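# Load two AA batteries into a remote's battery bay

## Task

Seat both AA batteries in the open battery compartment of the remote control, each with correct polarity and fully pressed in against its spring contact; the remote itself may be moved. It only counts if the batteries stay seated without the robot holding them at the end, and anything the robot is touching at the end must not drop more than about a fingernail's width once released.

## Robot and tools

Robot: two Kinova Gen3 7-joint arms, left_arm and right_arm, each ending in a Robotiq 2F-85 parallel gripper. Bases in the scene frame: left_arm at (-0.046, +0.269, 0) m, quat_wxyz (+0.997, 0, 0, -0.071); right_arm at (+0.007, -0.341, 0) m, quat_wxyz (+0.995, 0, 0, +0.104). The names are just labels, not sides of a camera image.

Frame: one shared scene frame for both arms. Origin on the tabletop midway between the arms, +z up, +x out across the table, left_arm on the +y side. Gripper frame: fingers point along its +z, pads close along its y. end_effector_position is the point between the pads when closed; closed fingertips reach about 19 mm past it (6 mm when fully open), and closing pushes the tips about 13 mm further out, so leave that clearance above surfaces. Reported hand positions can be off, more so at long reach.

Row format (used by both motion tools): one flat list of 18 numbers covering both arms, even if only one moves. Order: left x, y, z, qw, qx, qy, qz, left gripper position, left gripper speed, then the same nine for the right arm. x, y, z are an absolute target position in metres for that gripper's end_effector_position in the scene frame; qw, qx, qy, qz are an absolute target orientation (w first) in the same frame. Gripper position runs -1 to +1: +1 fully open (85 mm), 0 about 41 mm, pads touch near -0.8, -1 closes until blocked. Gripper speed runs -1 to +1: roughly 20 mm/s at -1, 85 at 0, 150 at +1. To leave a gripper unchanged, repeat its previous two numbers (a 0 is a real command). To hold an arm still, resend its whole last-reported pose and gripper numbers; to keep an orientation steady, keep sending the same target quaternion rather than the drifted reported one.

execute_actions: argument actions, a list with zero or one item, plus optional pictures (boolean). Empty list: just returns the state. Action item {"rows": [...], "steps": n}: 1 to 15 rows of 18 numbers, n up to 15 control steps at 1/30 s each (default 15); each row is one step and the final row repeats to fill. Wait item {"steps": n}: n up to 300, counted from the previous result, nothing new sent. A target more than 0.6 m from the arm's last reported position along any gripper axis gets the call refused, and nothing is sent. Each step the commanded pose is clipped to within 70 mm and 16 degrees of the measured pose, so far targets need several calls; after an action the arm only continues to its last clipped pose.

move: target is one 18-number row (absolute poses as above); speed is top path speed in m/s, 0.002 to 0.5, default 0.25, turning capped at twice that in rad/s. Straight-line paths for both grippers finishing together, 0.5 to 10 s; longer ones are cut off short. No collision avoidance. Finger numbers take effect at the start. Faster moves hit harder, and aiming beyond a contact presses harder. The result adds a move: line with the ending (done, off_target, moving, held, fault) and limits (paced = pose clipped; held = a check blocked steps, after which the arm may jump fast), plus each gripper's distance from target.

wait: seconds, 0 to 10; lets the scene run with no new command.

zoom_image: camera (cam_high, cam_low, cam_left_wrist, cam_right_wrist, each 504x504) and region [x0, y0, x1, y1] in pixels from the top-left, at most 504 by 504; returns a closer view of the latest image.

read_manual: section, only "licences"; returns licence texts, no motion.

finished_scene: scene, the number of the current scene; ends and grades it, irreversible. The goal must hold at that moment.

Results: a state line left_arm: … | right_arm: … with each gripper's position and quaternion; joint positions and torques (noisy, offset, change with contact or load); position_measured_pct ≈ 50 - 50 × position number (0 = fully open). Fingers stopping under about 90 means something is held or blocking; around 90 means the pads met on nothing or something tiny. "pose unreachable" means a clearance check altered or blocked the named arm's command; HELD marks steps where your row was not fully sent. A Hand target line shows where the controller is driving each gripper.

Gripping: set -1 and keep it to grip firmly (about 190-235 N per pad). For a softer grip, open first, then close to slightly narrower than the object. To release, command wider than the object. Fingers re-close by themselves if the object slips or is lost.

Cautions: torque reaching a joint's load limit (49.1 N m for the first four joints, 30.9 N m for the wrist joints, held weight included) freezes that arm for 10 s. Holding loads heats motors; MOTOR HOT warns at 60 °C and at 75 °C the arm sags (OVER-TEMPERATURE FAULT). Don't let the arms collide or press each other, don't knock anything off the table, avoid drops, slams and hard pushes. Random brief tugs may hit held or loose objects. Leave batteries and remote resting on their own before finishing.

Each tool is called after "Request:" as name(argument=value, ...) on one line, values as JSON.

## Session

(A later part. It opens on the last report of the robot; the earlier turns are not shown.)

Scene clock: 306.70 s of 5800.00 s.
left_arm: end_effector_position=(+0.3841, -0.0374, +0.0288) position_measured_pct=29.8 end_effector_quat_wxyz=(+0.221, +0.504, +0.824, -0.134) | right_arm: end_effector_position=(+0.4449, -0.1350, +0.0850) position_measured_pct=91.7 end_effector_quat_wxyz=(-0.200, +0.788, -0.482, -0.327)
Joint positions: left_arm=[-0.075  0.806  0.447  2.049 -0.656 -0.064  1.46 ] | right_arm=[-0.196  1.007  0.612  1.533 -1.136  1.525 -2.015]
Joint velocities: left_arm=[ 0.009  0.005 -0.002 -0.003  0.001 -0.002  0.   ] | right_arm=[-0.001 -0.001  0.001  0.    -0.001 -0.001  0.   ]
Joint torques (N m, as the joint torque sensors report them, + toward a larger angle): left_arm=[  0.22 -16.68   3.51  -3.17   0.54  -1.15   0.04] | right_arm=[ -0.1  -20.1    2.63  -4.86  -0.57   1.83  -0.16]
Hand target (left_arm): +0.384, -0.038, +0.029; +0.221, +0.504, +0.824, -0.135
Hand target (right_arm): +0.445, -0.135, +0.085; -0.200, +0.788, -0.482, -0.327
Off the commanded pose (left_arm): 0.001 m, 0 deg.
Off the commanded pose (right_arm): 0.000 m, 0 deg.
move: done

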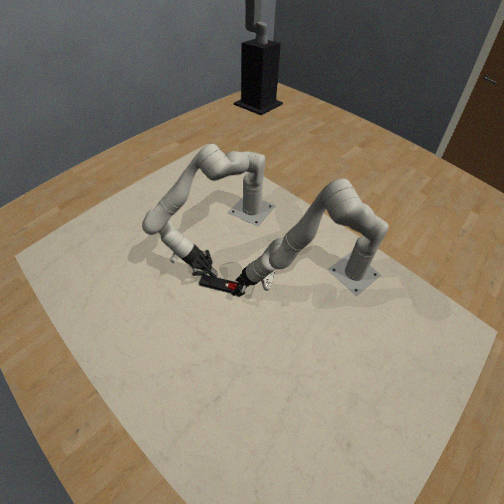

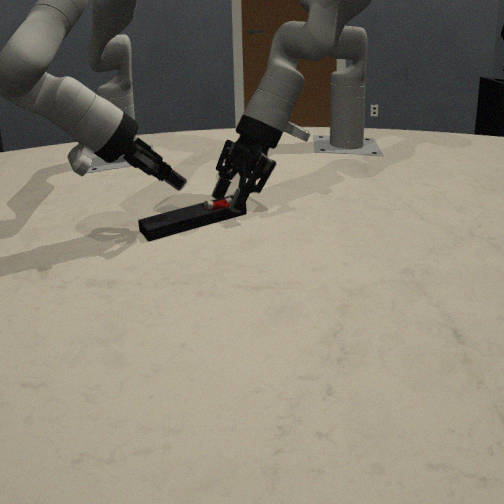

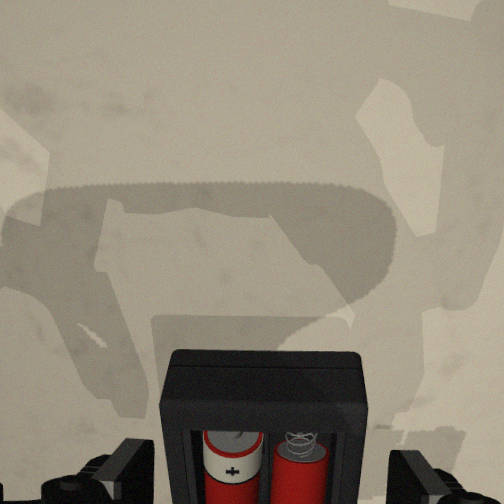

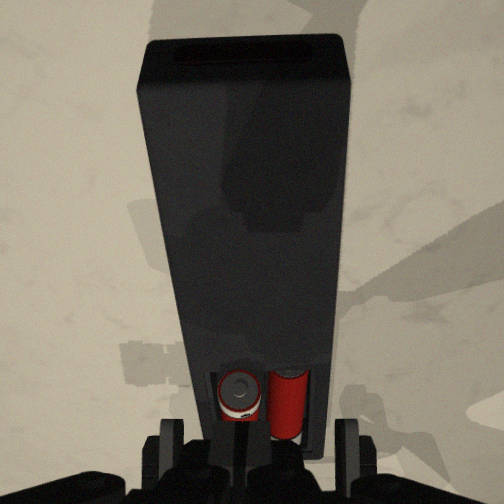

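Request:
move(target=[0.384,-0.038,0.029,0.221,0.504,0.824,-0.135,-1,0,0.436,-0.120,0.062,-0.200,0.788,-0.482,-0.327,-1,0], speed=0.04)

Request:
move(target=[0.384,-0.038,0.029,0.221,0.504,0.824,-0.135,-1,0,0.430,-0.108,0.048,-0.200,0.788,-0.482,-0.327,-1,0], speed=0.02)

Request:
zoom_image(camera="cam_low", region=[150,150,290,230])

Scene clock: 319.20 s of 5800.00 s.
left_arm: end_effector_position=(+0.3843, -0.0381, +0.0295) position_measured_pct=46.4 end_effector_quat_wxyz=(+0.222, +0.504, +0.824, -0.135) | right_arm: end_effector_position=(+0.4359, -0.1201, +0.0621) position_measured_pct=91.7 end_effector_quat_wxyz=(-0.200, +0.788, -0.482, -0.327)
Joint positions: left_arm=[-0.075  0.805  0.448  2.049 -0.656 -0.064  1.46 ] | right_arm=[-0.222  1.035  0.592  1.569 -1.171  1.476 -1.986]
Joint velocities: left_arm=[-0.001 -0.     0.    -0.     0.     0.     0.002] | right_arm=[-0.002  0.002 -0.001  0.001 -0.001 -0.002  0.   ]
Joint torques (N m, as the joint torque sensors report them, + toward a larger angle): left_arm=[  0.26 -15.22   3.31  -3.79   0.55  -1.11   0.27] | right_arm=[ -0.04 -19.75   2.67  -4.54  -0.65   1.95  -0.2 ]
Hand target (left_arm): +0.384, -0.038, +0.029; +0.221, +0.504, +0.824, -0.135
Hand target (right_arm): +0.436, -0.120, +0.062; -0.200, +0.788, -0.482, -0.327
Off the commanded pose (left_arm): 0.001 m, 0 deg.
Off the commanded pose (right_arm): 0.000 m, 0 deg.
After step 90, 8.47 s passed at rest.
move: done

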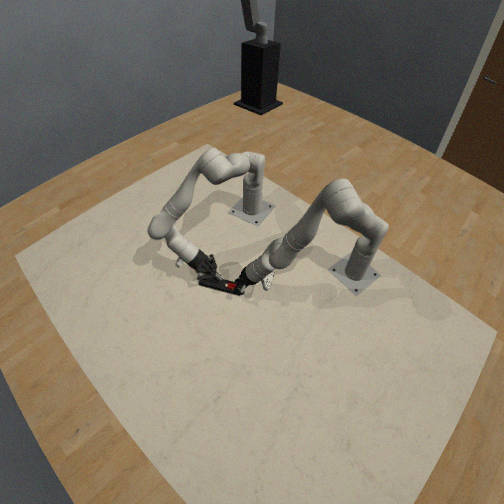

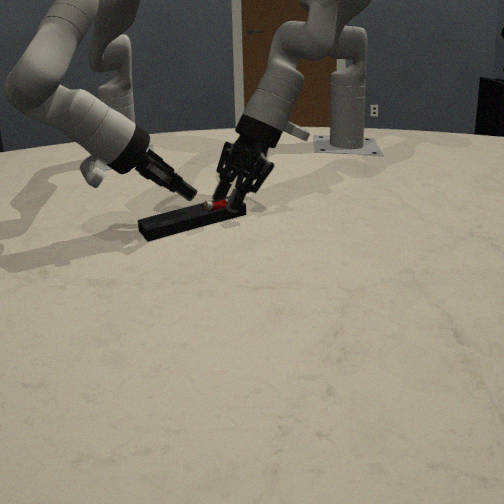

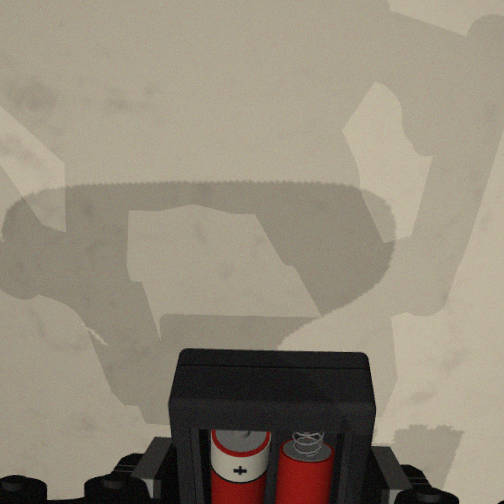

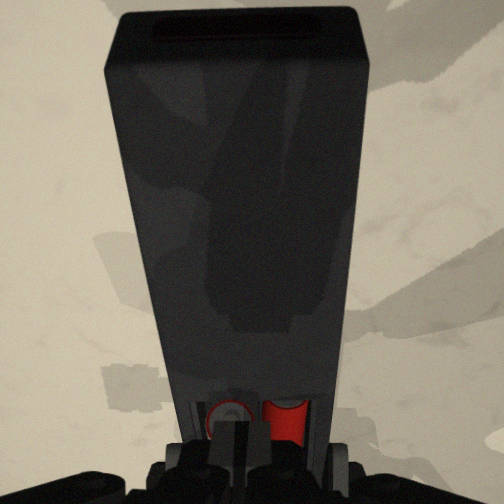

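Scene clock: 320.40 s of 5800.00 s.
left_arm: end_effector_position=(+0.3843, -0.0381, +0.0295) position_measured_pct=46.4 end_effector_quat_wxyz=(+0.222, +0.504, +0.824, -0.135) | right_arm: end_effector_position=(+0.4300, -0.1081, +0.0481) position_measured_pct=91.7 end_effector_quat_wxyz=(-0.200, +0.788, -0.482, -0.327)
Joint positions: left_arm=[-0.075  0.805  0.448  2.049 -0.656 -0.064  1.46 ] | right_arm=[-0.241  1.052  0.578  1.588 -1.197  1.444 -1.972]
Joint velocities: left_arm=[ 0.001 -0.     0.     0.001 -0.001 -0.    -0.   ] | right_arm=[-0.002  0.    -0.002  0.001 -0.001 -0.003  0.001]
Joint torques (N m, as the joint torque sensors report them, + toward a larger angle): left_arm=[  0.45 -15.34   3.24  -3.6    0.59  -1.26   0.18] | right_arm=[  0.33 -20.33   2.55  -4.35  -0.84   1.84  -0.18]
Hand target (left_arm): +0.384, -0.038, +0.029; +0.221, +0.504, +0.824, -0.135
Hand target (right_arm): +0.430, -0.108, +0.048; -0.200, +0.788, -0.482, -0.327
Off the commanded pose (left_arm): 0.001 m, 0 deg.
Off the commanded pose (right_arm): 0.000 m, 0 deg.
move: done

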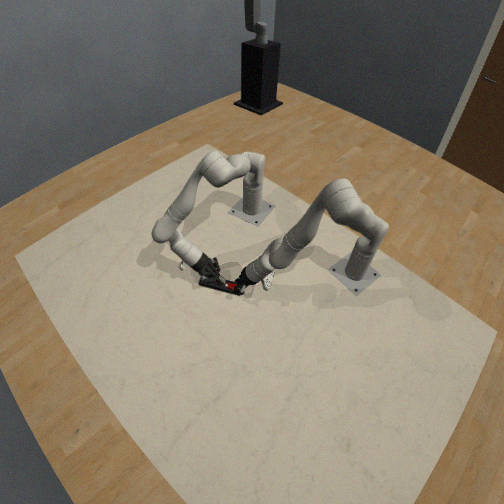

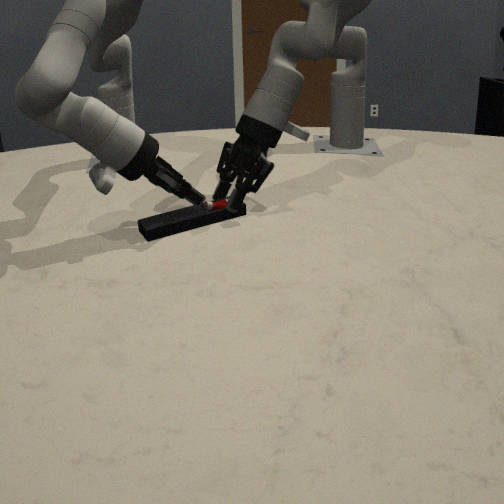

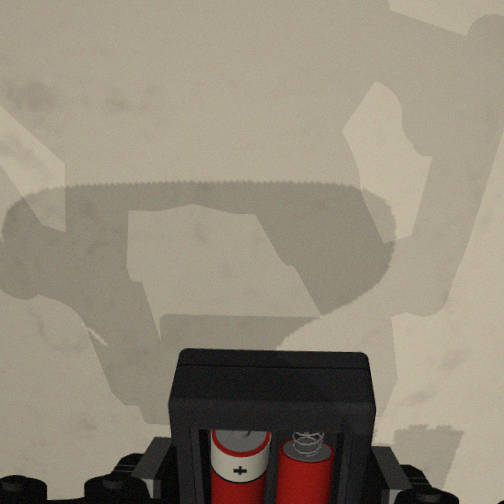

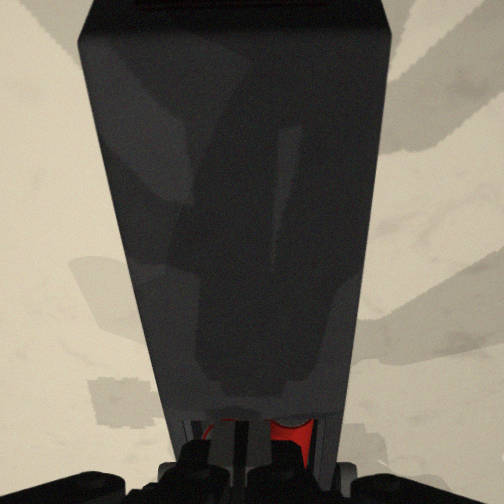

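Region (150, 150, 290, 230) of cam_low's 504x504 image, scaled by 3.600, with more detail than that image has; it fills the top 288 rows of this view, and the rest is white.

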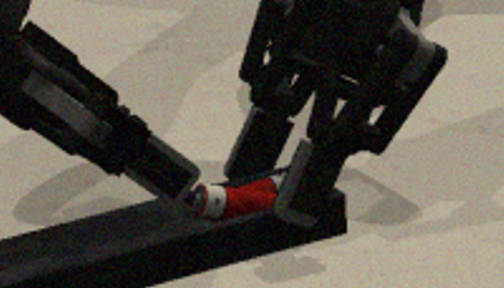

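Request:
move(target=[0.384,-0.038,0.029,0.221,0.504,0.824,-0.135,-1,0,0.427,-0.099,0.044,-0.200,0.788,-0.482,-0.327,-1,0], speed=0.01)

Request:
move(target=[0.384,-0.038,0.029,0.221,0.504,0.824,-0.135,-1,0,0.423,-0.092,0.039,-0.200,0.788,-0.482,-0.327,-1,0], speed=0.01)

Request:
zoom_image(camera="cam_low", region=[150,150,290,230])

Request:
move(target=[0.384,-0.038,0.029,0.221,0.504,0.824,-0.135,-1,0,0.445,-0.135,0.09,-0.200,0.788,-0.482,-0.327,-1,0], speed=0.08)

Request:
zoom_image(camera="cam_low", region=[150,150,290,230])

Scene clock: 333.63 s of 5800.00 s.
left_arm: end_effector_position=(+0.3842, -0.0379, +0.0295) position_measured_pct=46.4 end_effector_quat_wxyz=(+0.221, +0.504, +0.824, -0.135) | right_arm: end_effector_position=(+0.4282, -0.1002, +0.0448) position_measured_pct=91.7 end_effector_quat_wxyz=(-0.201, +0.788, -0.483, -0.326)
Joint positions: left_arm=[-0.075  0.805  0.448  2.049 -0.656 -0.064  1.46 ] | right_arm=[-0.256  1.054  0.573  1.596 -1.211  1.43  -1.973]
Joint velocities: left_arm=[-0.001 -0.001 -0.     0.002  0.001  0.002  0.001] | right_arm=[-0.    -0.001  0.     0.001 -0.001 -0.001  0.   ]
Joint torques (N m, as the joint torque sensors report them, + toward a larger angle): left_arm=[  0.96 -14.95   3.5   -3.64   0.43  -1.2    0.07] | right_arm=[ -1.66 -18.81   1.25  -3.94  -0.55   1.93  -0.16]
Hand target (left_arm): +0.384, -0.038, +0.029; +0.221, +0.504, +0.824, -0.135
Hand target (right_arm): +0.427, -0.099, +0.044; -0.200, +0.788, -0.482, -0.327
Off the commanded pose (left_arm): 0.001 m, 0 deg.
Off the commanded pose (right_arm): 0.002 m, 0 deg.
After step 90, 9.00 s passed at rest.
move: done

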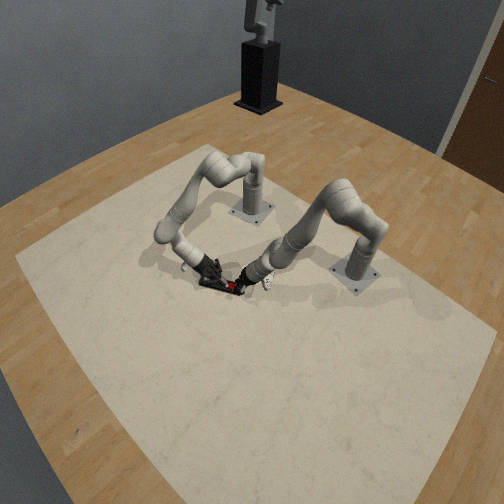

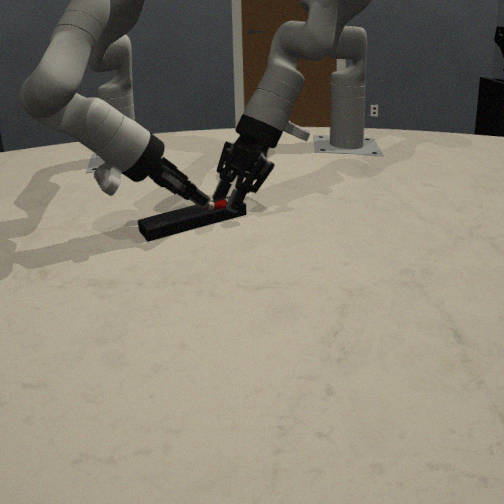

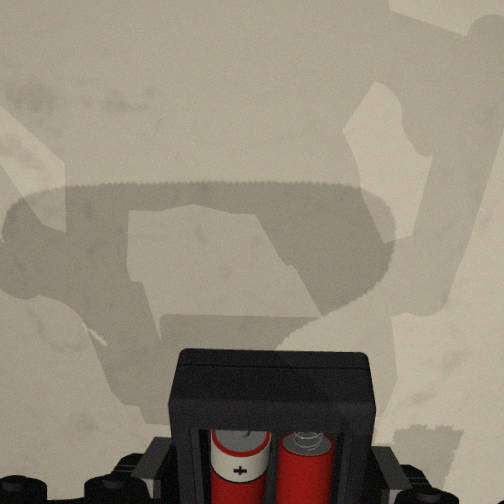

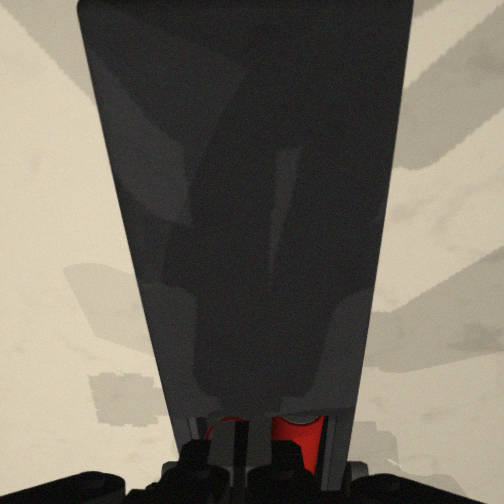

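Scene clock: 335.00 s of 5800.00 s.
left_arm: end_effector_position=(+0.3841, -0.0370, +0.0295) position_measured_pct=46.4 end_effector_quat_wxyz=(+0.221, +0.504, +0.824, -0.134) | right_arm: end_effector_position=(+0.4257, -0.0951, +0.0396) position_measured_pct=91.7 end_effector_quat_wxyz=(-0.201, +0.788, -0.484, -0.324)
Joint positions: left_arm=[-0.076  0.804  0.447  2.05  -0.656 -0.063  1.46 ] | right_arm=[-0.267  1.059  0.569  1.607 -1.224  1.413 -1.968]
Joint velocities: left_arm=[ 0.001  0.001  0.     0.001  0.     0.    -0.   ] | right_arm=[ 0.    -0.001 -0.     0.001  0.001 -0.002 -0.   ]
Joint torques (N m, as the joint torque sensors report them, + toward a larger angle): left_arm=[  1.26 -14.41   3.42  -4.93   0.32  -1.49  -0.2 ] | right_arm=[ -3.04 -18.41  -0.23  -3.4   -0.69   2.89  -0.14]
Hand target (left_arm): +0.384, -0.038, +0.029; +0.221, +0.504, +0.824, -0.135
Hand target (right_arm): +0.423, -0.092, +0.039; -0.200, +0.788, -0.482, -0.327
Off the commanded pose (left_arm): 0.001 m, 0 deg.
Off the commanded pose (right_arm): 0.004 m, 0 deg.
move: off_target (right_arm)

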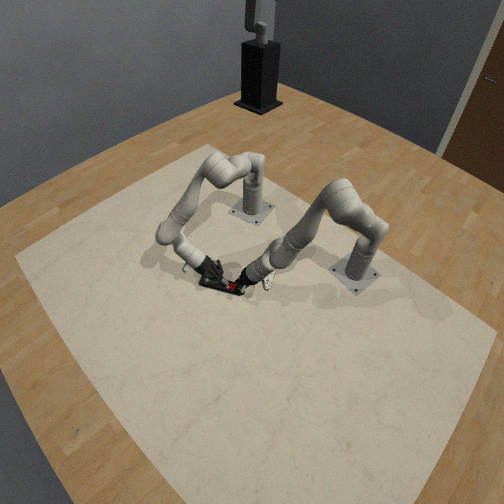

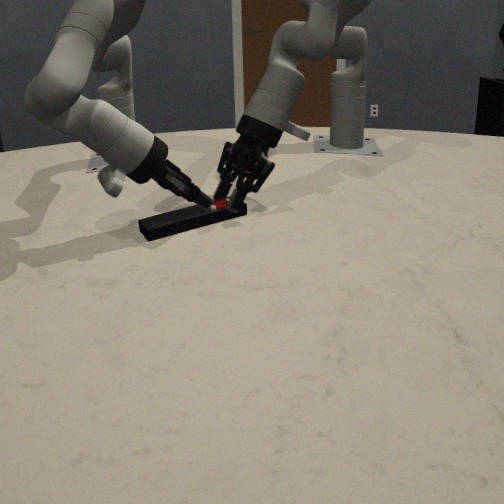

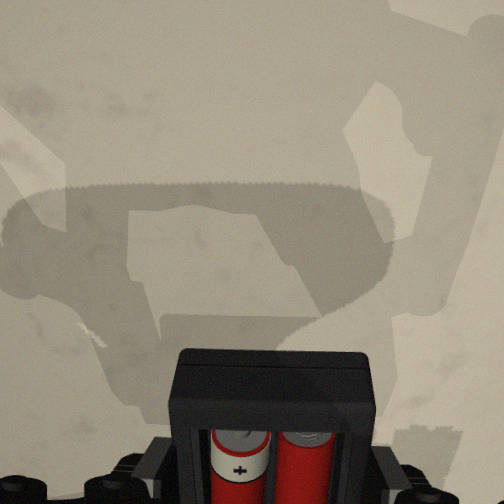

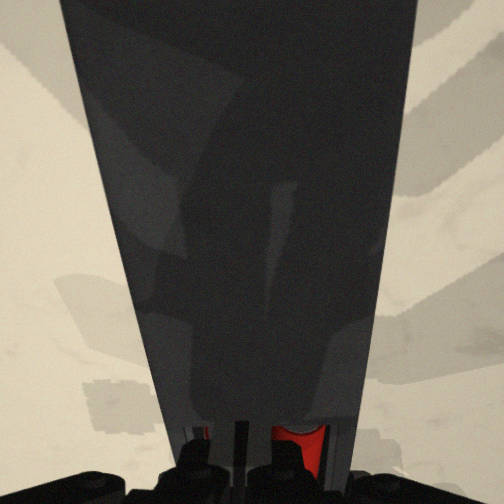

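Region (150, 150, 290, 230) of cam_low's 504x504 image, scaled by 3.600, with more detail than that image has; it fills the top 288 rows of this view, and the rest is white.

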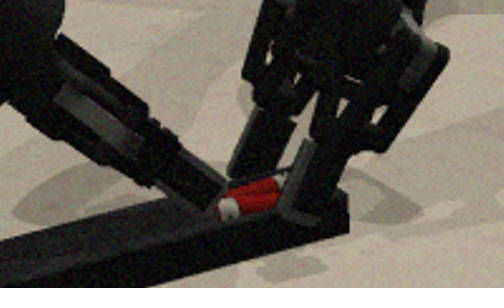

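Scene clock: 336.20 s of 5800.00 s.
left_arm: end_effector_position=(+0.3845, -0.0379, +0.0295) position_measured_pct=46.4 end_effector_quat_wxyz=(+0.222, +0.504, +0.824, -0.135) | right_arm: end_effector_position=(+0.4452, -0.1349, +0.0899) position_measured_pct=91.7 end_effector_quat_wxyz=(-0.200, +0.788, -0.482, -0.327)
Joint positions: left_arm=[-0.075  0.805  0.448  2.049 -0.656 -0.064  1.46 ] | right_arm=[-0.198  0.998  0.614  1.531 -1.132  1.531 -2.022]
Joint velocities: left_arm=[ 0.001  0.001  0.     0.     0.001 -0.    -0.001] | right_arm=[ 0.002 -0.002  0.001 -0.002  0.001  0.002 -0.   ]
Joint torques (N m, as the joint torque sensors report them, + toward a larger angle): left_arm=[  0.61 -15.8    3.69  -3.58   0.42  -1.22  -0.1 ] | right_arm=[ -0.04 -20.01   2.66  -4.36  -0.6    2.09  -0.21]
Hand target (left_arm): +0.384, -0.038, +0.029; +0.221, +0.504, +0.824, -0.135
Hand target (right_arm): +0.445, -0.135, +0.090; -0.200, +0.788, -0.482, -0.327
Off the commanded pose (left_arm): 0.001 m, 0 deg.
Off the commanded pose (right_arm): 0.000 m, 0 deg.
move: done

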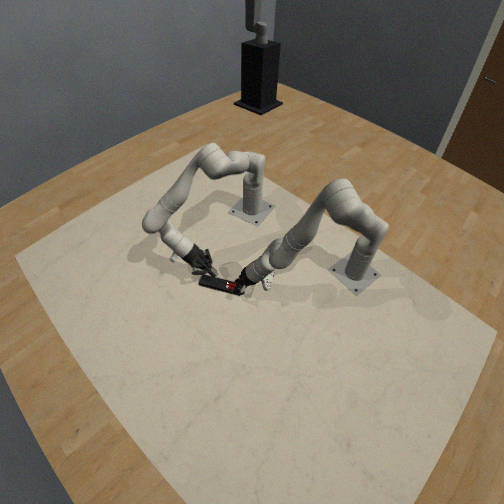

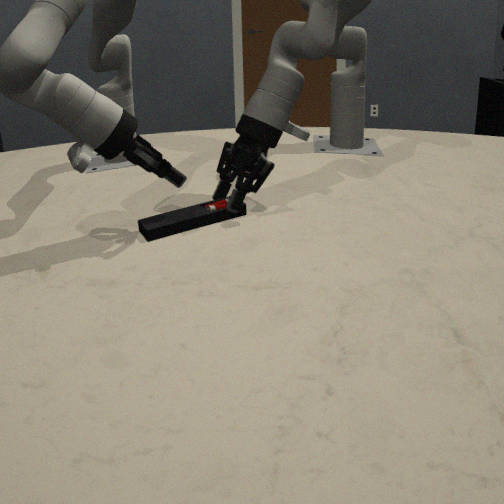

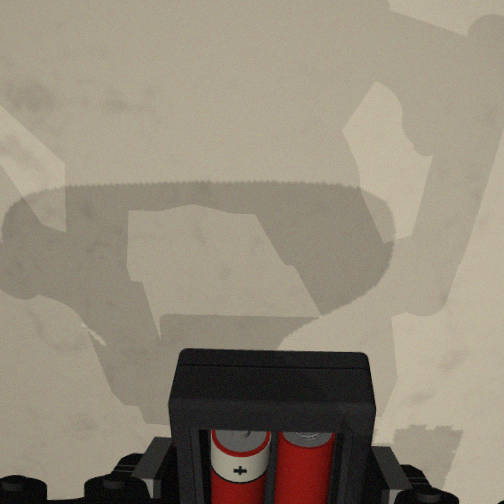

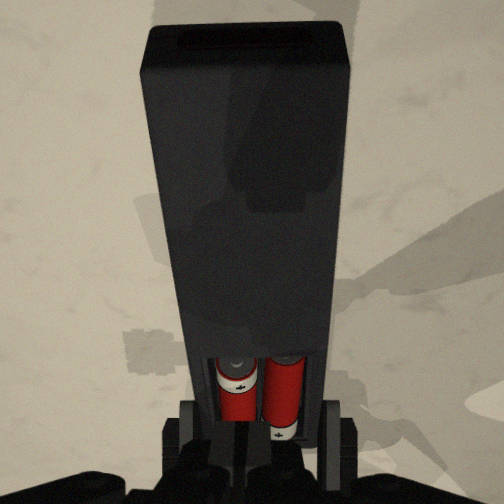

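Region (150, 150, 290, 230) of cam_low's 504x504 image, scaled by 3.600, with more detail than that image has; it fills the top 288 rows of this view, and the rest is white.

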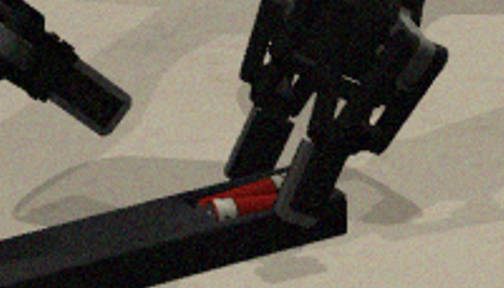

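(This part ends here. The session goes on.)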